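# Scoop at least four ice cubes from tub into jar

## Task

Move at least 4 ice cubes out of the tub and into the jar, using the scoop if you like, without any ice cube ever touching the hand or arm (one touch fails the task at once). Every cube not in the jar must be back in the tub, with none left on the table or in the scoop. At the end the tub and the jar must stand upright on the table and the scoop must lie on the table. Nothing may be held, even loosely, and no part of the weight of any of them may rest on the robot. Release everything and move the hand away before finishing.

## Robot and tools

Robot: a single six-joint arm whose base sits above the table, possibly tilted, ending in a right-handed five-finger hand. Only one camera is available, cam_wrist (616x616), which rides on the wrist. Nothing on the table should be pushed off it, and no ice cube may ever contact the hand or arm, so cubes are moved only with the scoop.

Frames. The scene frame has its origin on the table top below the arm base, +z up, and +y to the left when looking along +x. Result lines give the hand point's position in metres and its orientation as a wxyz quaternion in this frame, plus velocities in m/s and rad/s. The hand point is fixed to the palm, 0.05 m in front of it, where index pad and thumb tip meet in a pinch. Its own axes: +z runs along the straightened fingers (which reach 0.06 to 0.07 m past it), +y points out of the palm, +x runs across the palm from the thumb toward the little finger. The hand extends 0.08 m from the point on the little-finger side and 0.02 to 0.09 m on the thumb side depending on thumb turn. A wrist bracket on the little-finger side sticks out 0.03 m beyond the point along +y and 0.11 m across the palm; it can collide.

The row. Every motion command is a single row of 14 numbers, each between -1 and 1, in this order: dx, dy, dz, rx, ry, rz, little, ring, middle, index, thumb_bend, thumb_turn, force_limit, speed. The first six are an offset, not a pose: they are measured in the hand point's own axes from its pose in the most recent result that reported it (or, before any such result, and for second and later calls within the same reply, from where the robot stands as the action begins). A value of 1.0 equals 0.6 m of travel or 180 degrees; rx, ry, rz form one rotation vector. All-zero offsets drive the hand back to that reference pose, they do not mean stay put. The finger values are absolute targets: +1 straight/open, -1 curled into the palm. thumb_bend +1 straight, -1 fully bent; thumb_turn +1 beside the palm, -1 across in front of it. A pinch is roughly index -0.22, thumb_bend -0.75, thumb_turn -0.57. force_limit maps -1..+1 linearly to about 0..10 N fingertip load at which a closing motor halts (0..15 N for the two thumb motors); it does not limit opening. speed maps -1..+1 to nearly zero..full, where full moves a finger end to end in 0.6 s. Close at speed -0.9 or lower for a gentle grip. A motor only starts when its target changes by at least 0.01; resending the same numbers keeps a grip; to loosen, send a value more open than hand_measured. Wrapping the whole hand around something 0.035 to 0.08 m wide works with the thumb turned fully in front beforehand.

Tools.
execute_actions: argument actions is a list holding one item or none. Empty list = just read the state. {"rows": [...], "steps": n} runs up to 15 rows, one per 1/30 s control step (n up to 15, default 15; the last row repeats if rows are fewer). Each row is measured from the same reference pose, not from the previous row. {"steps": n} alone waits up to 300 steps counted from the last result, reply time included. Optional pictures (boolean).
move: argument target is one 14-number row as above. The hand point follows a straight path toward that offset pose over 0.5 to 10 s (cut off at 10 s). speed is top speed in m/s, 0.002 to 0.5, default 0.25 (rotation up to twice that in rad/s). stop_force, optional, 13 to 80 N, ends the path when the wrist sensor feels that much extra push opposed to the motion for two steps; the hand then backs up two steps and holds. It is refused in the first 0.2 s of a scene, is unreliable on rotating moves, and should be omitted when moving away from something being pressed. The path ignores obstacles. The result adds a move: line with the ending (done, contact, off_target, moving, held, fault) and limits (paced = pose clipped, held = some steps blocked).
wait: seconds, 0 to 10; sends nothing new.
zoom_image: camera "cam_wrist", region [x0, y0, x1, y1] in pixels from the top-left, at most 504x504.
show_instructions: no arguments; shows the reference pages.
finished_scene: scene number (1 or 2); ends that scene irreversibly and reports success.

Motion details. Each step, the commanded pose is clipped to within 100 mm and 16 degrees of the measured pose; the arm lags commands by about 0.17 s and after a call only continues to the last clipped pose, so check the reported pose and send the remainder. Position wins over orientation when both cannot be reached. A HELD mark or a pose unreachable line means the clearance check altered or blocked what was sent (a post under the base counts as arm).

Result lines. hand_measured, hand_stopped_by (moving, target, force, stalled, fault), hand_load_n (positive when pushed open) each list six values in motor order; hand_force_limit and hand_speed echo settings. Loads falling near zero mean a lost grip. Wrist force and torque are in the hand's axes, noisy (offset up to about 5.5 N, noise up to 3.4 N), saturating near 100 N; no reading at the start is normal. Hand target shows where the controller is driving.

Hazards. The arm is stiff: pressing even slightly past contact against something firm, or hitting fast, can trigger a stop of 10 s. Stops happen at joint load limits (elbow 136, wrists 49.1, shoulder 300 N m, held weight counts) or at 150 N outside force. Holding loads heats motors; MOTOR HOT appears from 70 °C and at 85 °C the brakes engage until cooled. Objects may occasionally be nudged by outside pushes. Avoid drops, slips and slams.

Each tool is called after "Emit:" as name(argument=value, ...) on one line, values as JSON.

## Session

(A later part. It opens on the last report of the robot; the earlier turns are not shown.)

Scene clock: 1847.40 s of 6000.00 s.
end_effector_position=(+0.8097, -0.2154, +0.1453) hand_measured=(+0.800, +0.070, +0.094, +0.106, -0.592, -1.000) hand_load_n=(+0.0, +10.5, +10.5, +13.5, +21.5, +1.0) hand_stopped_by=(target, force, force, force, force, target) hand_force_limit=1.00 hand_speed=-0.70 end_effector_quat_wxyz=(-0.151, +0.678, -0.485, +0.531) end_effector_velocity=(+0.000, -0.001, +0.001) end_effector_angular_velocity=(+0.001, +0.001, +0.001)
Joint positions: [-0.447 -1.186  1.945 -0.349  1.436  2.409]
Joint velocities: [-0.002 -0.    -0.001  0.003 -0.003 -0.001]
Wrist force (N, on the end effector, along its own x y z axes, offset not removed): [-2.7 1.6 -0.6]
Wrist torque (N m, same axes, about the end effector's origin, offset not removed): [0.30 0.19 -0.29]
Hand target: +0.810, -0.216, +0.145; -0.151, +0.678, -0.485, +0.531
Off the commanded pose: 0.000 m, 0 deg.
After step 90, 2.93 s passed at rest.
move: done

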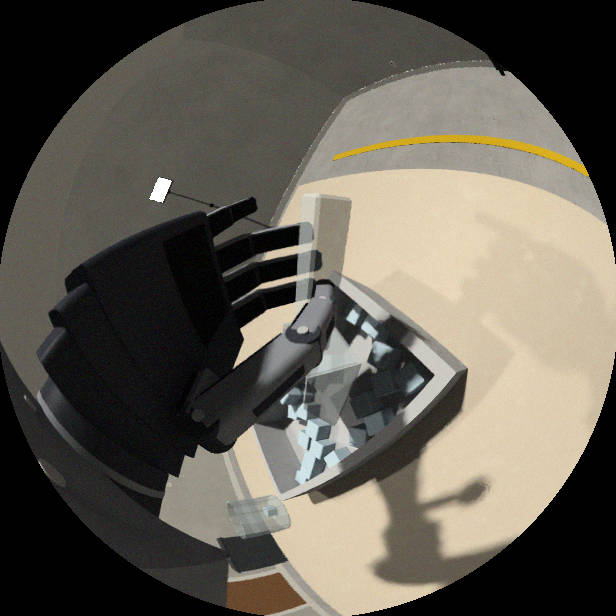

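Emit:
move(target=[-0.021,0.026,0.015,0,0.017,-0.029,0.8,-1,-1,-1,-0.7,-1,1,-0.7], speed=0.04)

Emit:
move(target=[-0.1,-0.074,-0.043,0,0,0,0.8,-1,-1,-1,-0.7,-1,1,-0.7], speed=0.06)

Emit:
zoom_image(camera="cam_wrist", region=[230,310,430,510])

Scene clock: 1854.83 s of 6000.00 s.
end_effector_position=(+0.8101, -0.2154, +0.1236) hand_measured=(+0.800, +0.070, +0.094, +0.106, -0.592, -1.000) hand_load_n=(+0.0, +10.5, +10.5, +13.0, +21.5, +0.5) hand_stopped_by=(target, force, force, force, force, target) hand_force_limit=1.00 hand_speed=-0.70 end_effector_quat_wxyz=(-0.114, +0.685, -0.458, +0.555) end_effector_velocity=(+0.001, -0.000, -0.001) end_effector_angular_velocity=(-0.011, -0.002, -0.000)
Joint positions: [-0.421 -1.157  1.973 -0.443  1.498  2.333]
Joint velocities: [ 0.003  0.003  0.002 -0.011  0.006 -0.008]
Wrist force (N, on the end effector, along its own x y z axes, offset not removed): [1.2 -1.2 -0.5]
Wrist torque (N m, same axes, about the end effector's origin, offset not removed): [0.16 0.12 0.04]
Hand target: +0.810, -0.215, +0.123; -0.114, +0.685, -0.458, +0.555
Off the commanded pose: 0.000 m, 0 deg.
After step 90, 2.83 s passed at rest.
move: done

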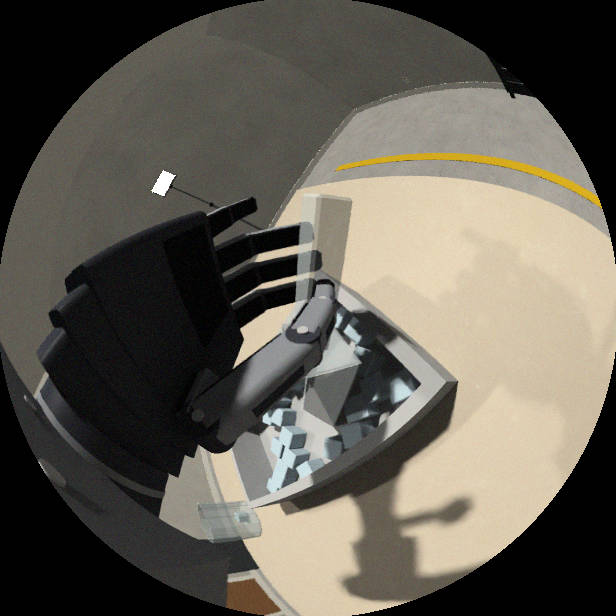

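Scene clock: 1856.57 s of 6000.00 s.
end_effector_position=(+0.8121, -0.1366, +0.1230) hand_measured=(+0.800, +0.070, +0.094, +0.106, -0.590, -1.000) hand_load_n=(+0.0, +8.0, +10.0, +14.0, +24.0, +2.0) hand_stopped_by=(target, force, force, force, force, target) hand_force_limit=1.00 hand_speed=-0.70 end_effector_quat_wxyz=(-0.114, +0.685, -0.458, +0.555) end_effector_velocity=(+0.000, +0.001, +0.001) end_effector_angular_velocity=(-0.001, -0.001, -0.000)
Joint positions: [-0.297 -1.166  1.988 -0.451  1.614  2.378]
Joint velocities: [ 0.003 -0.001  0.    -0.001  0.003  0.001]
Wrist force (N, on the end effector, along its own x y z axes, offset not removed): [3.4 -1.2 1.0]
Wrist torque (N m, same axes, about the end effector's origin, offset not removed): [0.33 0.45 0.00]
Hand target: +0.812, -0.136, +0.123; -0.114, +0.685, -0.458, +0.555
Off the commanded pose: 0.000 m, 0 deg.
move: done

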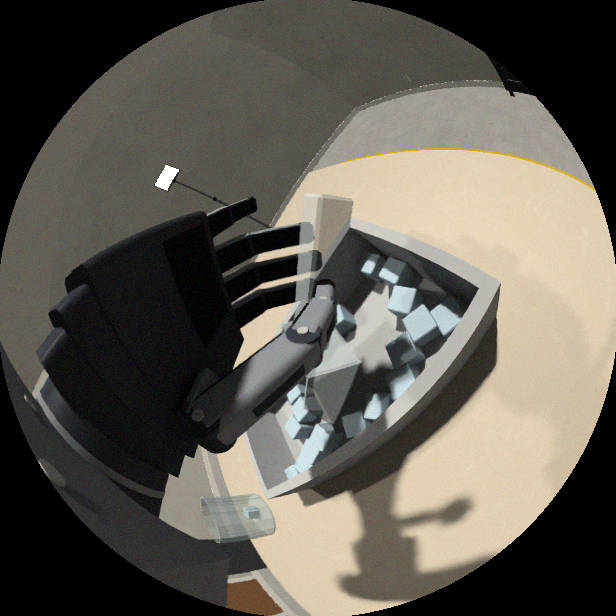

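Region (230, 310, 430, 510) of cam_wrist's 616x616 image, scaled by 2.520, with more detail than that image has.

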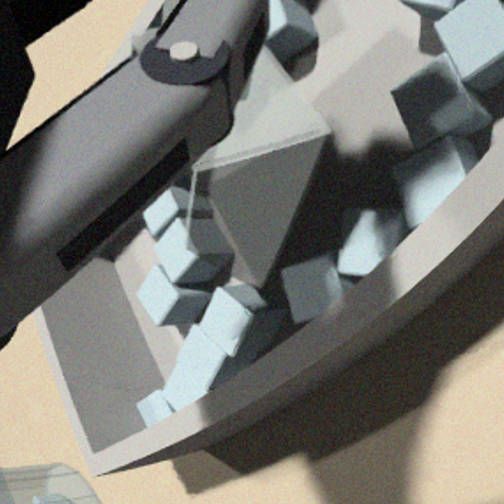

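Emit:
move(target=[0.004,-0.01,0.024,0,0,0,0.8,-1,-1,-1,-0.7,-1,1,-0.7], speed=0.03)

Emit:
move(target=[-0.076,-0.056,-0.032,0,0,0,0.8,-1,-1,-1,-0.7,-1,1,-0.7], speed=0.05)

Emit:
zoom_image(camera="cam_wrist", region=[230,310,430,510])

Scene clock: 1864.20 s of 6000.00 s.
end_effector_position=(+0.8273, -0.1401, +0.1234) hand_measured=(+0.800, +0.070, +0.094, +0.106, -0.590, -1.000) hand_load_n=(+0.0, +12.0, +10.5, +11.5, +22.0, -0.5) hand_stopped_by=(target, force, force, force, force, target) hand_force_limit=1.00 hand_speed=-0.70 end_effector_quat_wxyz=(-0.114, +0.685, -0.458, +0.555) end_effector_velocity=(+0.004, -0.001, +0.002) end_effector_angular_velocity=(-0.001, -0.003, -0.001)
Joint positions: [-0.294 -1.147  1.956 -0.438  1.616  2.379]
Joint velocities: [ 0.     0.002 -0.006  0.001  0.001  0.001]
Wrist force (N, on the end effector, along its own x y z axes, offset not removed): [-0.1 -1.3 -0.4]
Wrist torque (N m, same axes, about the end effector's origin, offset not removed): [0.04 -0.31 0.02]
Hand target: +0.828, -0.140, +0.123; -0.114, +0.685, -0.458, +0.555
Off the commanded pose: 0.000 m, 0 deg.
After step 90, 3.77 s passed at rest.
move: done

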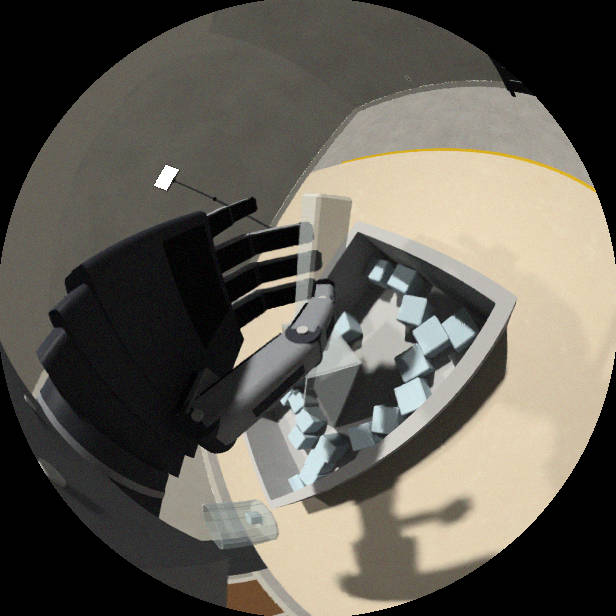

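Scene clock: 1865.77 s of 6000.00 s.
end_effector_position=(+0.8291, -0.0805, +0.1228) hand_measured=(+0.800, +0.070, +0.094, +0.106, -0.590, -1.000) hand_load_n=(+0.0, +8.5, +10.5, +14.5, +22.0, +1.5) hand_stopped_by=(target, force, force, force, force, target) hand_force_limit=1.00 hand_speed=-0.70 end_effector_quat_wxyz=(-0.114, +0.685, -0.458, +0.555) end_effector_velocity=(+0.000, +0.003, -0.001) end_effector_angular_velocity=(-0.001, +0.001, +0.001)
Joint positions: [-0.198 -1.144  1.954 -0.435  1.705  2.414]
Joint velocities: [ 0.004  0.002 -0.    -0.     0.004  0.001]
Wrist force (N, on the end effector, along its own x y z axes, offset not removed): [2.9 -1.9 -2.0]
Wrist torque (N m, same axes, about the end effector's origin, offset not removed): [0.34 0.07 0.24]
Hand target: +0.829, -0.080, +0.123; -0.114, +0.685, -0.458, +0.555
Off the commanded pose: 0.000 m, 0 deg.
move: done

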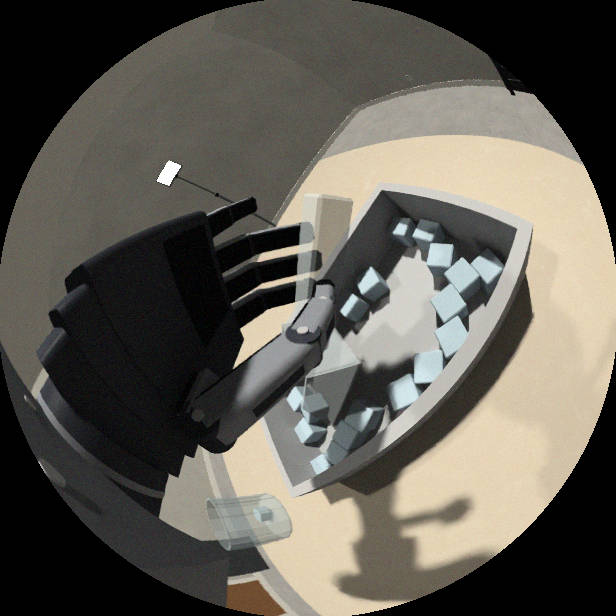

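Region (230, 310, 430, 510) of cam_wrist's 616x616 image, scaled by 2.520, with more detail than that image has.

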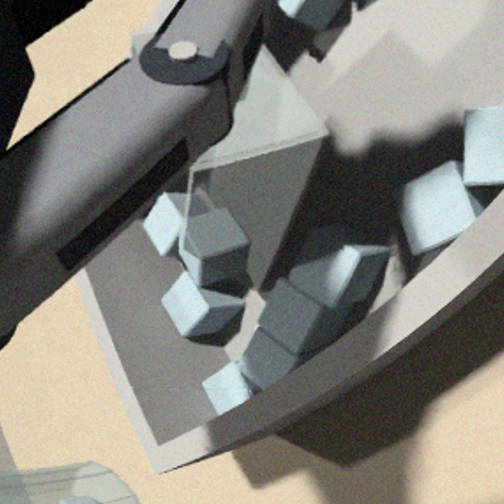

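Climbing nicely.

Emit:
move(target=[-0.05,-0.037,-0.021,0,0,0,0.8,-1,-1,-1,-0.7,-1,1,-0.7], speed=0.04)

Emit:
zoom_image(camera="cam_wrist", region=[250,320,410,480])

Scene clock: 1872.70 s of 6000.00 s.
end_effector_position=(+0.8303, -0.0413, +0.1224) hand_measured=(+0.800, +0.070, +0.094, +0.106, -0.590, -1.000) hand_load_n=(+0.0, +8.5, +10.5, +14.5, +22.0, +2.0) hand_stopped_by=(target, force, force, force, force, target) hand_force_limit=1.00 hand_speed=-0.70 end_effector_quat_wxyz=(-0.114, +0.685, -0.458, +0.555) end_effector_velocity=(+0.000, +0.002, -0.000) end_effector_angular_velocity=(-0.001, +0.000, +0.000)
Joint positions: [-0.135 -1.138  1.945 -0.428  1.764  2.438]
Joint velocities: [ 0.003  0.001 -0.001  0.     0.003  0.   ]
Wrist force (N, on the end effector, along its own x y z axes, offset not removed): [3.3 0.1 -2.6]
Wrist torque (N m, same axes, about the end effector's origin, offset not removed): [0.69 0.27 0.41]
Hand target: +0.830, -0.041, +0.122; -0.114, +0.685, -0.458, +0.555
Off the commanded pose: 0.000 m, 0 deg.
After step 90, 2.60 s passed at rest.
move: done

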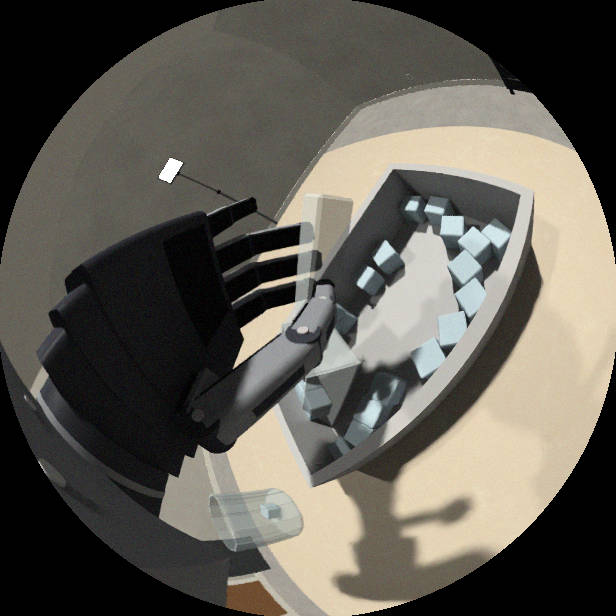

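Region (250, 320, 410, 480) of cam_wrist's 616x616 image, scaled by 3.150, with more detail than that image has.

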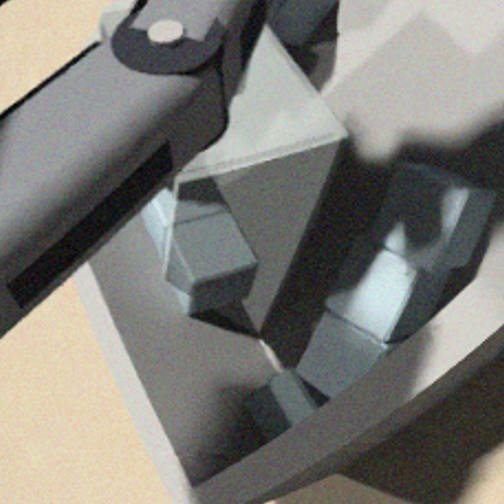

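Emit:
move(target=[0.002,0.024,0.014,0,-0.033,0.058,0.8,-1,-1,-1,-0.7,-1,1,-0.7], speed=0.04)

Emit:
move(target=[0.018,0.009,0.005,0,-0.033,0.058,0.8,-1,-1,-1,-0.7,-1,1,-0.7], speed=0.04)

Emit:
move(target=[0.018,0.003,0.002,0,-0.04,0.069,0.8,-1,-1,-1,-0.7,-1,1,-0.7], speed=0.04)

Emit:
zoom_image(camera="cam_wrist", region=[260,290,420,450])

Scene clock: 1884.33 s of 6000.00 s.
end_effector_position=(+0.8304, -0.0531, +0.1107) hand_measured=(+0.800, +0.070, +0.094, +0.106, -0.590, -1.000) hand_load_n=(+0.0, +10.0, +10.5, +13.0, +22.5, +1.5) hand_stopped_by=(target, force, force, force, force, target) hand_force_limit=1.00 hand_speed=-0.70 end_effector_quat_wxyz=(-0.187, +0.668, -0.512, +0.506) end_effector_velocity=(+0.001, -0.001, +0.000) end_effector_angular_velocity=(+0.015, -0.003, +0.000)
Joint positions: [-0.21  -1.138  1.94  -0.366  1.611  2.596]
Joint velocities: [-0.005 -0.    -0.001  0.002 -0.011  0.011]
Wrist force (N, on the end effector, along its own x y z axes, offset not removed): [-1.5 2.8 1.1]
Wrist torque (N m, same axes, about the end effector's origin, offset not removed): [0.17 0.44 -0.57]
Hand target: +0.830, -0.053, +0.111; -0.188, +0.668, -0.512, +0.506
Off the commanded pose: 0.000 m, 0 deg.
After step 90, 5.77 s passed at rest.
move: done

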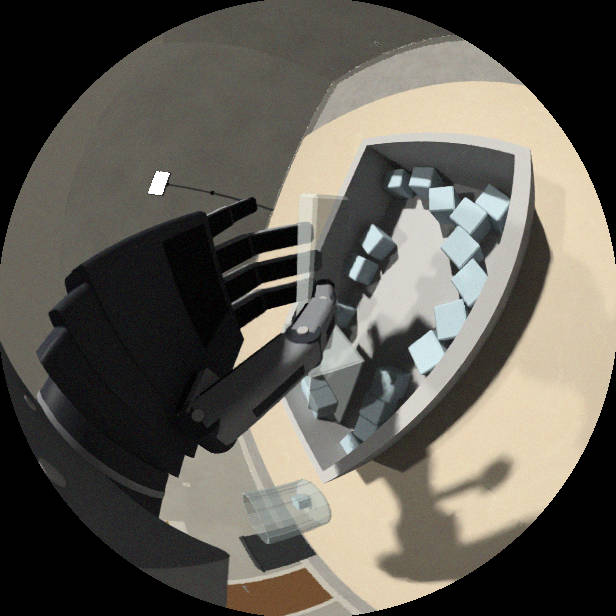

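Scene clock: 1887.20 s of 6000.00 s.
end_effector_position=(+0.8299, -0.0655, +0.1105) hand_measured=(+0.800, +0.070, +0.094, +0.106, -0.590, -1.000) hand_load_n=(+0.0, +11.5, +10.0, +12.0, +22.0, +1.0) hand_stopped_by=(target, force, force, force, force, target) hand_force_limit=1.00 hand_speed=-0.70 end_effector_quat_wxyz=(-0.258, +0.645, -0.560, +0.452) end_effector_velocity=(-0.000, -0.002, +0.000) end_effector_angular_velocity=(+0.015, +0.000, -0.001)
Joint positions: [-0.291 -1.141  1.929 -0.303  1.448  2.739]
Joint velocities: [-0.007  0.    -0.002  0.006 -0.012  0.01 ]
Wrist force (N, on the end effector, along its own x y z axes, offset not removed): [-1.3 3.5 2.4]
Wrist torque (N m, same axes, about the end effector's origin, offset not removed): [0.10 0.45 -0.71]
Hand target: +0.830, -0.066, +0.110; -0.259, +0.644, -0.560, +0.452
Off the commanded pose: 0.000 m, 0 deg.
move: done

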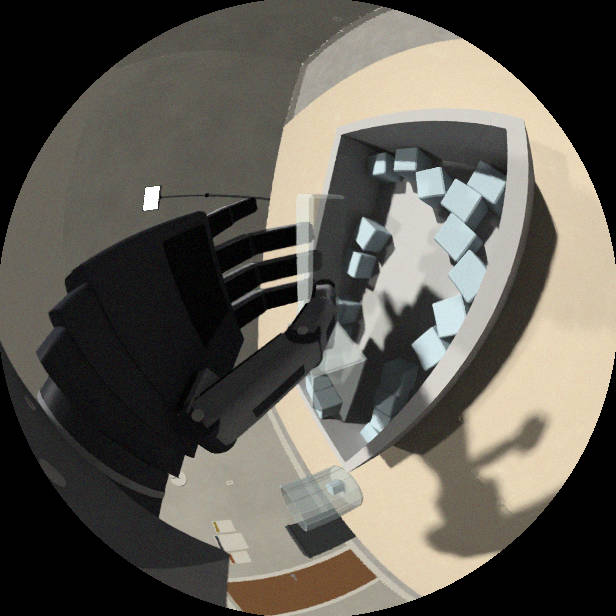

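Scene clock: 1890.57 s of 6000.00 s.
end_effector_position=(+0.8298, -0.0764, +0.1115) hand_measured=(+0.800, +0.070, +0.094, +0.106, -0.590, -1.000) hand_load_n=(+0.0, +11.0, +10.0, +13.0, +21.0, +1.5) hand_stopped_by=(target, force, force, force, force, target) hand_force_limit=1.00 hand_speed=-0.70 end_effector_quat_wxyz=(-0.339, +0.608, -0.609, +0.381) end_effector_velocity=(-0.001, -0.001, -0.000) end_effector_angular_velocity=(+0.015, +0.000, -0.001)
Joint positions: [-0.38  -1.128  1.91  -0.247  1.251  2.901]
Joint velocities: [-0.006  0.001 -0.     0.003 -0.011  0.01 ]
Wrist force (N, on the end effector, along its own x y z axes, offset not removed): [-3.4 2.0 1.6]
Wrist torque (N m, same axes, about the end effector's origin, offset not removed): [0.18 0.29 -0.31]
Hand target: +0.830, -0.076, +0.112; -0.340, +0.607, -0.609, +0.380
Off the commanded pose: 0.000 m, 0 deg.
move: done

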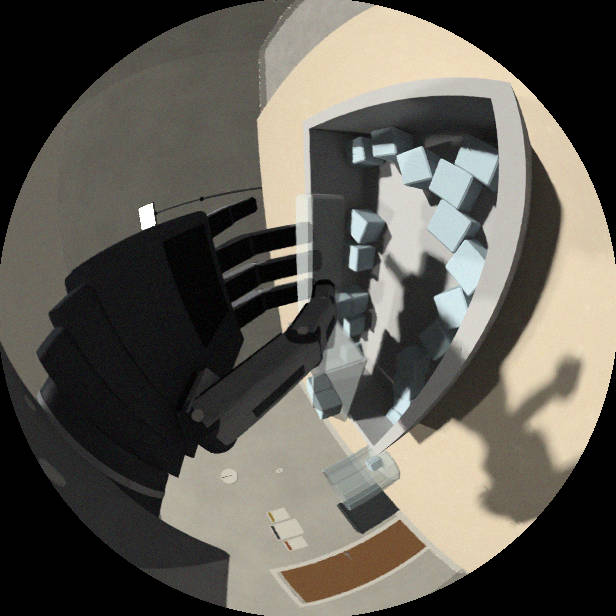

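Region (260, 290, 420, 450) of cam_wrist's 616x616 image, scaled by 3.150, with more detail than that image has.

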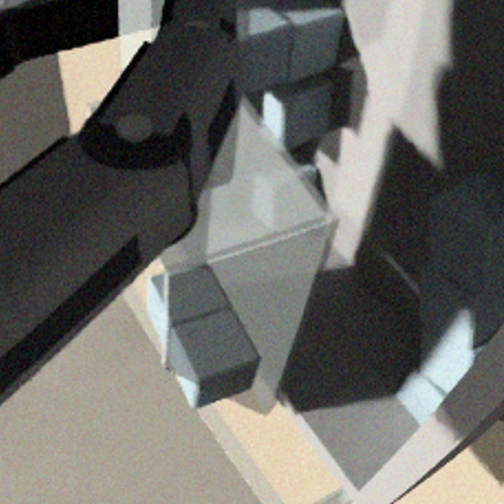

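Emit:
execute_actions(actions=[])

Scene clock: 1917.03 s of 6000.00 s.
end_effector_position=(+0.8298, -0.0765, +0.1115) hand_measured=(+0.800, +0.070, +0.094, +0.106, -0.590, -1.000) hand_load_n=(+0.0, +11.0, +10.0, +13.0, +21.0, +1.5) hand_stopped_by=(target, force, force, force, force, target) hand_force_limit=1.00 hand_speed=-0.70 end_effector_quat_wxyz=(-0.340, +0.607, -0.609, +0.380) end_effector_velocity=(-0.000, -0.000, +0.000) end_effector_angular_velocity=(-0.001, -0.001, -0.000)
Joint positions: [-0.381 -1.127  1.91  -0.247  1.25   2.902]
Joint velocities: [-0.    -0.001  0.    -0.     0.    -0.   ]
Wrist force (N, on the end effector, along its own x y z axes, offset not removed): [-0.9 1.3 -1.0]
Wrist torque (N m, same axes, about the end effector's origin, offset not removed): [0.32 0.01 -0.22]
Hand target: +0.830, -0.076, +0.112; -0.340, +0.607, -0.609, +0.380
Off the commanded pose: 0.000 m, 0 deg.
Steps of this call (steps 1 to 90: nothing new was sent; then 23.47 s passed at rest). Readings (end_effector_position | what the end effector reports):
1: (+0.8298, -0.0765, +0.1115) | hand_measured=(+0.800, +0.070, +0.094, +0.106, -0.590, -1.000) hand_load_n=(+0.0, +11.0, +10.0, +13.0, +21.0, +1.5) hand_stopped_by=(target, force, force, force, force, target) hand_force_limit=1.00 hand_speed=-0.70
2: (+0.8298, -0.0765, +0.1115) | hand_measured=(+0.800, +0.070, +0.094, +0.106, -0.590, -1.000) hand_load_n=(+0.0, +11.0, +10.0, +13.0, +21.0, +1.5) hand_stopped_by=(target, force, force, force, force, target) hand_force_limit=1.00 hand_speed=-0.70
4: (+0.8298, -0.0765, +0.1115) | hand_measured=(+0.800, +0.070, +0.094, +0.106, -0.590, -1.000) hand_load_n=(+0.0, +11.0, +10.0, +13.0, +21.0, +1.5) hand_stopped_by=(target, force, force, force, force, target) hand_force_limit=1.00 hand_speed=-0.70
8: (+0.8298, -0.0765, +0.1115) | hand_measured=(+0.800, +0.070, +0.094, +0.106, -0.590, -1.000) hand_load_n=(+0.0, +11.0, +10.0, +13.0, +21.0, +1.5) hand_stopped_by=(target, force, force, force, force, target) hand_force_limit=1.00 hand_speed=-0.70
90: the state above

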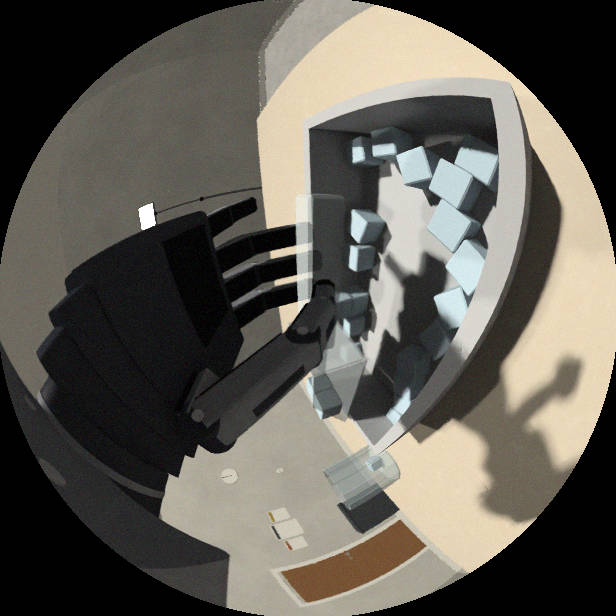

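Tilt up 10° with a slight raise.

Emit:
move(target=[0.01,-0.02,-0.012,0,-0.028,0.048,0.8,-1,-1,-1,-0.7,-1,1,-0.7], speed=0.025)

Emit:
move(target=[-0.013,-0.024,-0.175,0,0,0,0.8,-1,-1,-1,-0.7,-1,1,-0.7], speed=0.04)

Scene clock: 1929.17 s of 6000.00 s.
end_effector_position=(+0.8291, -0.0818, +0.1257) hand_measured=(+0.800, +0.070, +0.094, +0.106, -0.590, -1.000) hand_load_n=(+0.0, +11.0, +10.0, +13.0, +21.0, +1.5) hand_stopped_by=(target, force, force, force, force, target) hand_force_limit=1.00 hand_speed=-0.70 end_effector_quat_wxyz=(+0.394, -0.576, +0.637, -0.327) end_effector_velocity=(+0.001, -0.001, +0.002) end_effector_angular_velocity=(+0.008, -0.003, -0.000)
Joint positions: [-0.437 -1.124  1.89  -0.201  1.117  3.013]
Joint velocities: [-0.003 -0.001 -0.003  0.002 -0.007  0.006]
Wrist force (N, on the end effector, along its own x y z axes, offset not removed): [-1.2 1.0 -0.1]
Wrist torque (N m, same axes, about the end effector's origin, offset not removed): [0.12 0.03 -0.25]
Hand target: +0.829, -0.082, +0.126; +0.394, -0.576, +0.637, -0.327
Off the commanded pose: 0.000 m, 0 deg.
After step 90, 5.40 s passed at rest.
move: done

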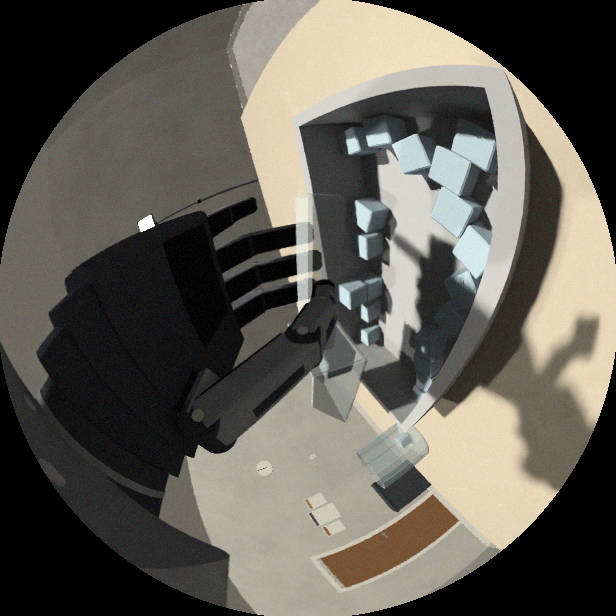

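Scene clock: 1932.20 s of 6000.00 s.
end_effector_position=(+0.7440, -0.0799, +0.1890) hand_measured=(+0.800, +0.070, +0.094, +0.106, -0.590, -1.000) hand_load_n=(+0.0, +11.0, +10.0, +13.0, +21.0, +1.5) hand_stopped_by=(target, force, force, force, force, target) hand_force_limit=1.00 hand_speed=-0.70 end_effector_quat_wxyz=(+0.394, -0.576, +0.637, -0.327) end_effector_velocity=(-0.002, +0.000, +0.001) end_effector_angular_velocity=(-0.001, -0.001, +0.000)
Joint positions: [-0.508 -1.309  2.02  -0.126  1.057  2.97 ]
Joint velocities: [-0.002 -0.004  0.003  0.    -0.002 -0.001]
Wrist force (N, on the end effector, along its own x y z axes, offset not removed): [-1.6 1.8 1.2]
Wrist torque (N m, same axes, about the end effector's origin, offset not removed): [0.14 0.14 -0.24]
Hand target: +0.744, -0.080, +0.189; +0.394, -0.576, +0.637, -0.327
Off the commanded pose: 0.000 m, 0 deg.
move: done

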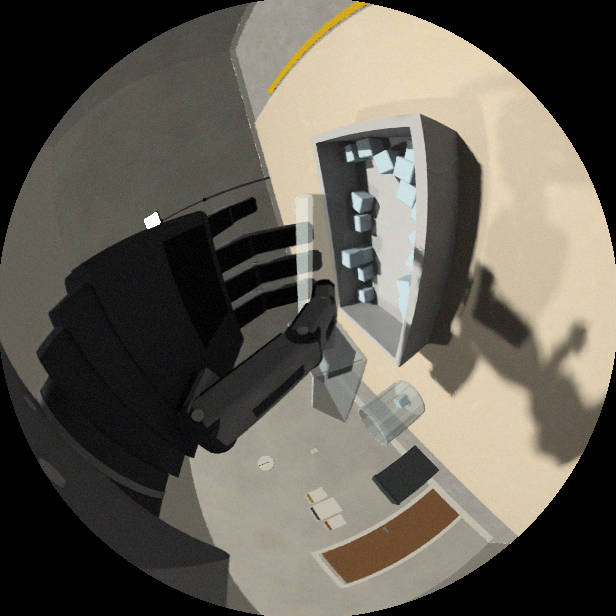

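Emit:
move(target=[-0.305,0.042,0.0015,0,0,0,0.8,-1,-1,-1,-0.7,-1,1,-0.7], speed=0.05)

Emit:
move(target=[-0.005,-0.03,-0.017,0,0.036,-0.0625,0.8,-1,-1,-1,-0.7,-1,1,-0.7], speed=0.03)

Scene clock: 1942.60 s of 6000.00 s.
end_effector_position=(+0.7374, +0.1046, +0.1898) hand_measured=(+0.800, +0.070, +0.094, +0.106, -0.590, -1.000) hand_load_n=(+0.0, +11.0, +10.0, +13.0, +21.0, +1.5) hand_stopped_by=(target, force, force, force, force, target) hand_force_limit=1.00 hand_speed=-0.70 end_effector_quat_wxyz=(+0.394, -0.576, +0.637, -0.327) end_effector_velocity=(+0.000, +0.002, +0.001) end_effector_angular_velocity=(-0.001, -0.001, +0.000)
Joint positions: [-0.18  -1.352  2.066 -0.197  1.337  3.154]
Joint velocities: [ 0.005 -0.    -0.001  0.     0.004  0.002]
Wrist force (N, on the end effector, along its own x y z axes, offset not removed): [-2.2 2.5 -0.5]
Wrist torque (N m, same axes, about the end effector's origin, offset not removed): [0.36 0.26 -0.27]
Hand target: +0.737, +0.105, +0.190; +0.394, -0.576, +0.637, -0.327
Off the commanded pose: 0.000 m, 0 deg.
After step 90, 3.33 s passed at rest.
move: done

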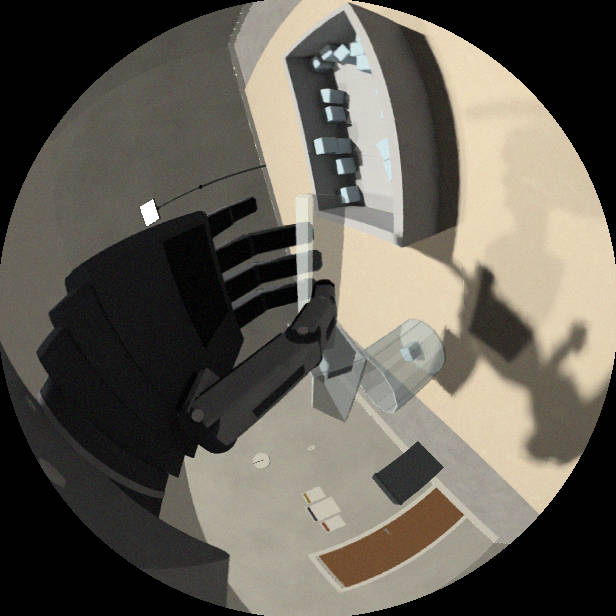

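Scene clock: 1946.60 s of 6000.00 s.
end_effector_position=(+0.7370, +0.1050, +0.2107) hand_measured=(+0.800, +0.070, +0.094, +0.106, -0.590, -1.000) hand_load_n=(+0.0, +11.0, +10.0, +13.0, +21.0, +1.5) hand_stopped_by=(target, force, force, force, force, target) hand_force_limit=1.00 hand_speed=-0.70 end_effector_quat_wxyz=(-0.324, +0.616, -0.599, +0.396) end_effector_velocity=(+0.000, +0.000, +0.001) end_effector_angular_velocity=(-0.012, +0.001, +0.000)
Joint positions: [-0.099 -1.377  2.033 -0.152  1.52   3.   ]
Joint velocities: [ 0.005 -0.001 -0.003  0.003  0.009 -0.008]
Wrist force (N, on the end effector, along its own x y z axes, offset not removed): [-2.1 1.1 -0.7]
Wrist torque (N m, same axes, about the end effector's origin, offset not removed): [0.18 0.17 -0.33]
Hand target: +0.737, +0.105, +0.211; -0.324, +0.616, -0.599, +0.396
Off the commanded pose: 0.000 m, 0 deg.
move: done

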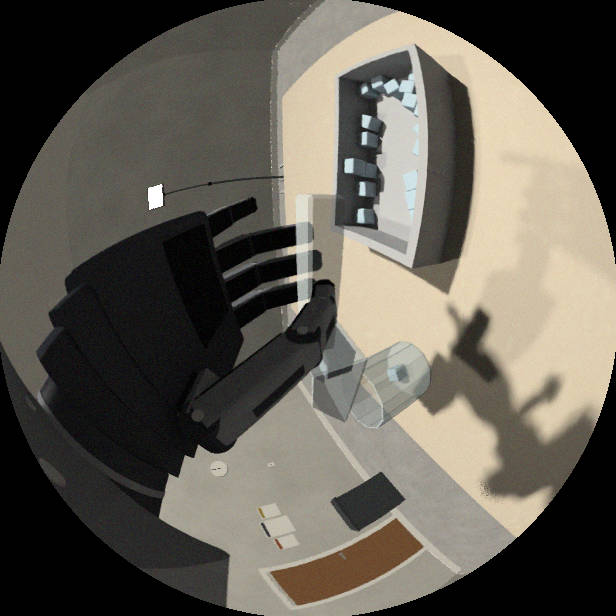

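Emit:
move(target=[0,0.02,0.012,0,0.011,-0.019,0.8,-1,-1,-1,-0.7,-1,1,-0.7], speed=0.015)

Emit:
zoom_image(camera="cam_wrist", region=[280,300,460,460])

Scene clock: 1954.23 s of 6000.00 s.
end_effector_position=(+0.7375, +0.1037, +0.1969) hand_measured=(+0.800, +0.070, +0.094, +0.106, -0.590, -1.000) hand_load_n=(+0.0, +11.0, +10.0, +13.0, +21.0, +1.5) hand_stopped_by=(target, force, force, force, force, target) hand_force_limit=1.00 hand_speed=-0.70 end_effector_quat_wxyz=(-0.302, +0.627, -0.586, +0.415) end_effector_velocity=(-0.000, +0.000, -0.001) end_effector_angular_velocity=(-0.005, +0.001, -0.000)
Joint positions: [-0.077 -1.359  2.038 -0.182  1.573  2.951]
Joint velocities: [ 0.002  0.002 -0.    -0.001  0.004 -0.003]
Wrist force (N, on the end effector, along its own x y z axes, offset not removed): [-3.0 1.6 1.5]
Wrist torque (N m, same axes, about the end effector's origin, offset not removed): [0.11 0.20 -0.28]
Hand target: +0.738, +0.104, +0.197; -0.302, +0.627, -0.586, +0.416
Off the commanded pose: 0.000 m, 0 deg.
After step 90, 2.13 s passed at rest.
move: done

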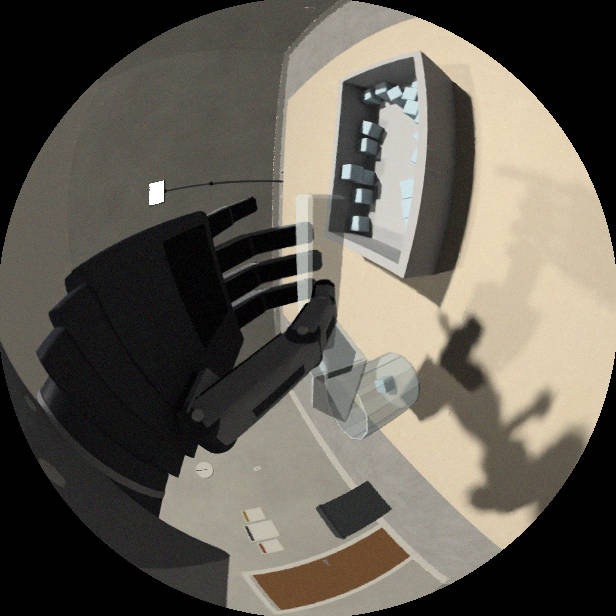

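Region (280, 300, 460, 460) of cam_wrist's 616x616 image, scaled by 2.800, with more detail than that image has.

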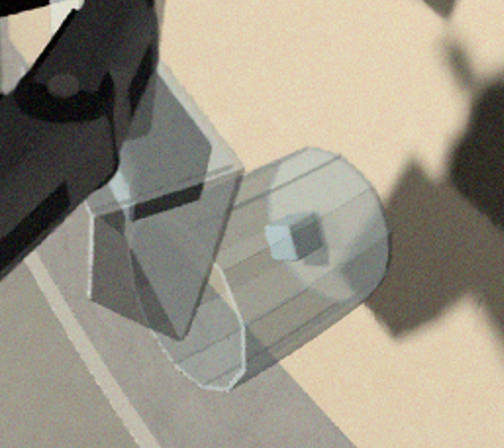

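Emit:
move(target=[0.002,-0.018,-0.016,0,0.025,-0.043,0.8,-1,-1,-1,-0.7,-1,1,-0.7], speed=0.015)

Emit:
zoom_image(camera="cam_wrist", region=[280,300,460,480])

Scene clock: 1967.87 s of 6000.00 s.
end_effector_position=(+0.7343, +0.1050, +0.2109) hand_measured=(+0.800, +0.070, +0.094, +0.106, -0.590, -1.000) hand_load_n=(+0.0, +11.0, +10.0, +13.0, +21.0, +1.5) hand_stopped_by=(target, force, force, force, force, target) hand_force_limit=1.00 hand_speed=-0.70 end_effector_quat_wxyz=(-0.250, +0.648, -0.554, +0.459) end_effector_velocity=(-0.000, +0.000, +0.001) end_effector_angular_velocity=(-0.005, -0.000, +0.000)
Joint positions: [-0.018 -1.368  2.023 -0.174  1.7    2.843]
Joint velocities: [ 0.003 -0.    -0.    -0.001  0.005 -0.004]
Wrist force (N, on the end effector, along its own x y z axes, offset not removed): [-2.9 2.5 2.1]
Wrist torque (N m, same axes, about the end effector's origin, offset not removed): [0.24 0.15 -0.24]
Hand target: +0.734, +0.105, +0.211; -0.250, +0.648, -0.554, +0.459
Off the commanded pose: 0.000 m, 0 deg.
After step 90, 5.23 s passed at rest.
move: done

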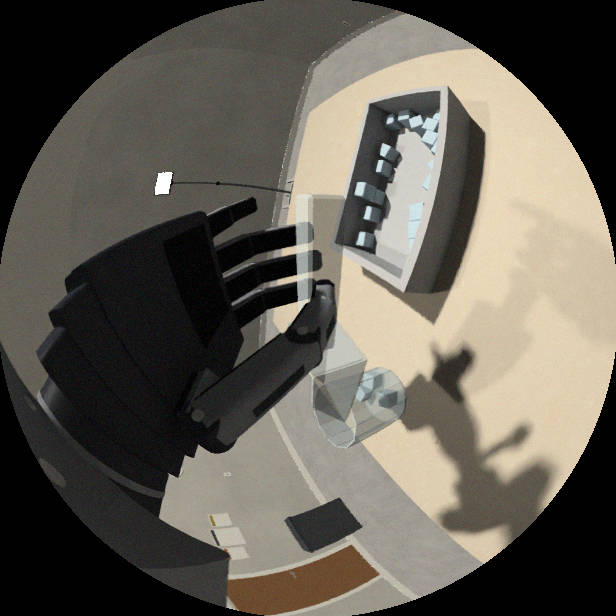

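Region (280, 300, 460, 480) of cam_wrist's 616x616 image, scaled by 2.800, with more detail than that image has.

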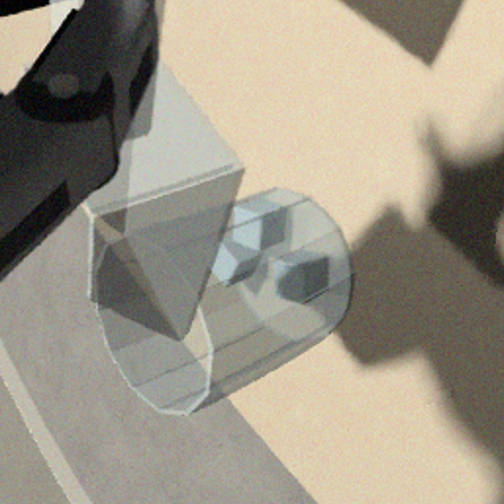

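Emit:
move(target=[0.478,0.042,0.225,0,0,0,0.8,-1,-1,-1,-0.7,-1,1,-0.7], speed=0.15)

Emit:
move(target=[-0.024,0.06,0.035,0,0.044,-0.077,0.8,-1,-1,-1,-0.7,-1,1,-0.7], speed=0.1)

Scene clock: 1977.67 s of 6000.00 s.
end_effector_position=(+0.8298, -0.1981, +0.2198) hand_measured=(+0.800, +0.070, +0.094, +0.106, -0.590, -1.000) hand_load_n=(+0.0, +11.0, +10.0, +13.0, +21.0, +1.5) hand_stopped_by=(target, force, force, force, force, target) hand_force_limit=1.00 hand_speed=-0.70 end_effector_quat_wxyz=(-0.250, +0.648, -0.554, +0.459) end_effector_velocity=(+0.001, -0.002, -0.000) end_effector_angular_velocity=(+0.001, +0.001, +0.001)
Joint positions: [-0.48  -1.229  1.817 -0.092  1.291  2.626]
Joint velocities: [-0.002  0.002 -0.003  0.002 -0.002 -0.001]
Wrist force (N, on the end effector, along its own x y z axes, offset not removed): [-4.0 0.6 1.7]
Wrist torque (N m, same axes, about the end effector's origin, offset not removed): [0.04 0.35 -0.33]
Hand target: +0.830, -0.198, +0.220; -0.250, +0.648, -0.554, +0.459
Off the commanded pose: 0.000 m, 0 deg.
After step 90, 4.17 s passed at rest.
move: done

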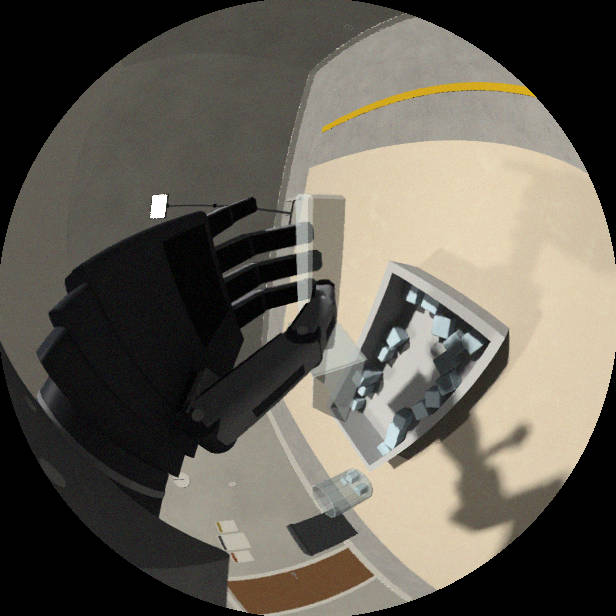

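Scene clock: 1979.40 s of 6000.00 s.
end_effector_position=(+0.8310, -0.1977, +0.1759) hand_measured=(+0.800, +0.070, +0.094, +0.106, -0.590, -1.000) hand_load_n=(+0.0, +11.0, +10.0, +13.0, +21.0, +1.5) hand_stopped_by=(target, force, force, force, force, target) hand_force_limit=1.00 hand_speed=-0.70 end_effector_quat_wxyz=(-0.154, +0.677, -0.488, +0.529) end_effector_velocity=(-0.000, +0.001, -0.002) end_effector_angular_velocity=(-0.012, +0.001, -0.000)
Joint positions: [-0.407 -1.197  1.89  -0.282  1.469  2.433]
Joint velocities: [ 0.004  0.002  0.004 -0.01   0.008 -0.008]
Wrist force (N, on the end effector, along its own x y z axes, offset not removed): [-2.5 1.0 1.4]
Wrist torque (N m, same axes, about the end effector's origin, offset not removed): [0.12 0.01 -0.24]
Hand target: +0.831, -0.198, +0.176; -0.154, +0.677, -0.488, +0.529
Off the commanded pose: 0.000 m, 0 deg.
move: done

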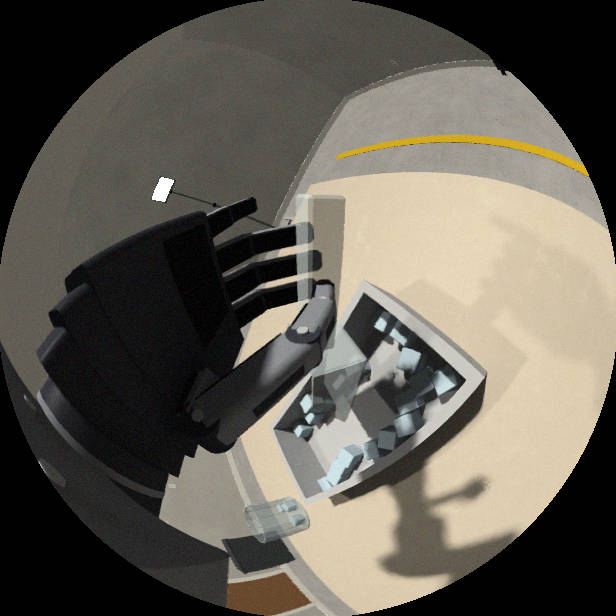

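Emit:
move(target=[-0.075,0.053,0.005,0,0,0,0.8,-1,-1,-1,-0.7,-1,1,-0.7], speed=0.04)

Emit:
zoom_image(camera="cam_wrist", region=[240,280,500,520])

Scene clock: 1991.07 s of 6000.00 s.
end_effector_position=(+0.8195, -0.1768, +0.1264) hand_measured=(+0.800, +0.070, +0.094, +0.106, -0.590, -1.000) hand_load_n=(+0.0, +11.0, +10.0, +13.0, +21.0, +1.5) hand_stopped_by=(target, force, force, force, force, target) hand_force_limit=1.00 hand_speed=-0.70 end_effector_quat_wxyz=(-0.154, +0.677, -0.488, +0.529) end_effector_velocity=(+0.000, +0.000, -0.001) end_effector_angular_velocity=(-0.001, -0.002, -0.000)
Joint positions: [-0.384 -1.16   1.949 -0.38   1.49   2.442]
Joint velocities: [ 0.001  0.001  0.001 -0.004  0.001  0.   ]
Wrist force (N, on the end effector, along its own x y z axes, offset not removed): [-3.1 2.0 -0.1]
Wrist torque (N m, same axes, about the end effector's origin, offset not removed): [0.34 0.27 -0.27]
Hand target: +0.819, -0.177, +0.126; -0.154, +0.677, -0.488, +0.529
Off the commanded pose: 0.000 m, 0 deg.
After step 90, 6.93 s passed at rest.
move: done

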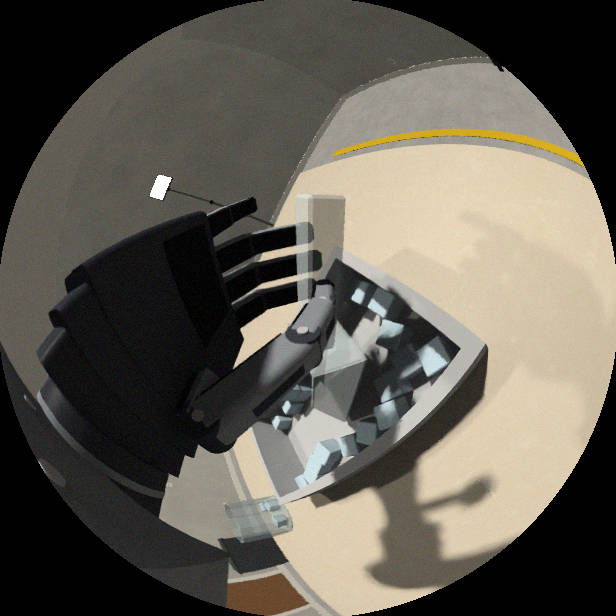

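Region (240, 280, 500, 520) of cam_wrist's 616x616 image, scaled by 1.938, with more detail than that image has; it fills the top 465 rows of this view, and the rest is white.

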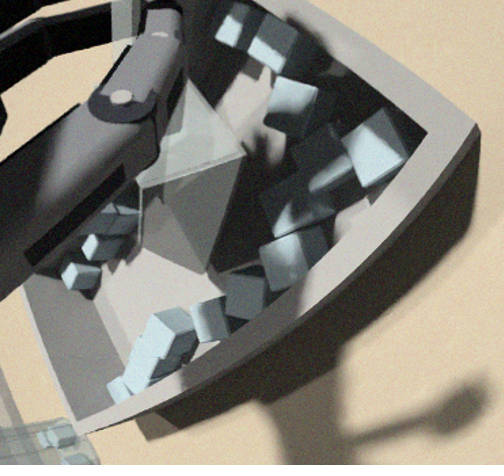

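Emit:
move(target=[-0.02,-0.045,0.051,0,0,0,0.8,-1,-1,-1,-0.7,-1,1,-0.7], speed=0.025)

Emit:
zoom_image(camera="cam_wrist", region=[240,280,500,520])

Scene clock: 1996.93 s of 6000.00 s.
end_effector_position=(+0.8596, -0.1634, +0.1272) hand_measured=(+0.800, +0.072, +0.094, +0.106, -0.590, -1.000) hand_load_n=(+0.0, +15.0, +10.0, +9.5, +21.0, -1.5) hand_stopped_by=(target, force, force, force, force, target) hand_force_limit=1.00 hand_speed=-0.70 end_effector_quat_wxyz=(-0.154, +0.677, -0.488, +0.529) end_effector_velocity=(+0.002, +0.001, -0.001) end_effector_angular_velocity=(-0.000, +0.002, +0.000)
Joint positions: [-0.339 -1.112  1.869 -0.349  1.532  2.461]
Joint velocities: [ 0.002  0.003 -0.004  0.003  0.002  0.   ]
Wrist force (N, on the end effector, along its own x y z axes, offset not removed): [-3.8 3.2 -1.5]
Wrist torque (N m, same axes, about the end effector's origin, offset not removed): [0.26 0.05 -0.39]
Hand target: +0.860, -0.163, +0.127; -0.154, +0.677, -0.488, +0.529
Off the commanded pose: 0.000 m, 0 deg.
After step 90, 0.87 s passed at rest.
move: done

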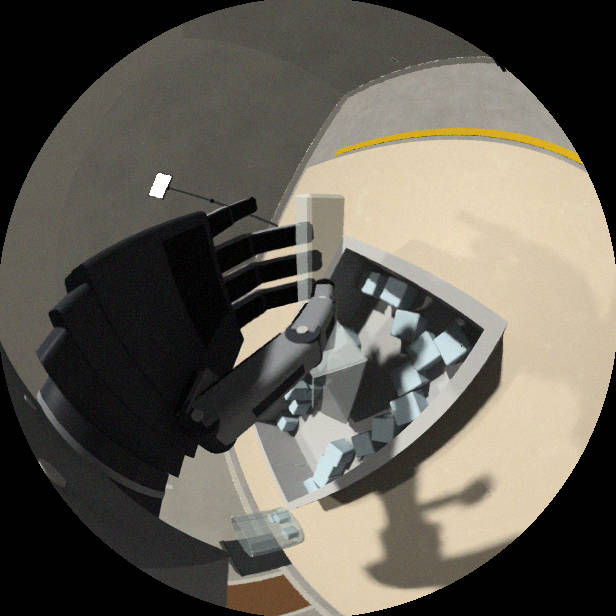

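Region (240, 280, 500, 520) of cam_wrist's 616x616 image, scaled by 1.938, with more detail than that image has; it fills the top 465 rows of this view, and the rest is white.

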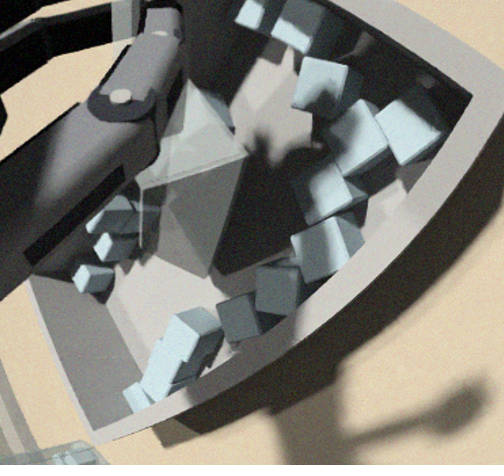

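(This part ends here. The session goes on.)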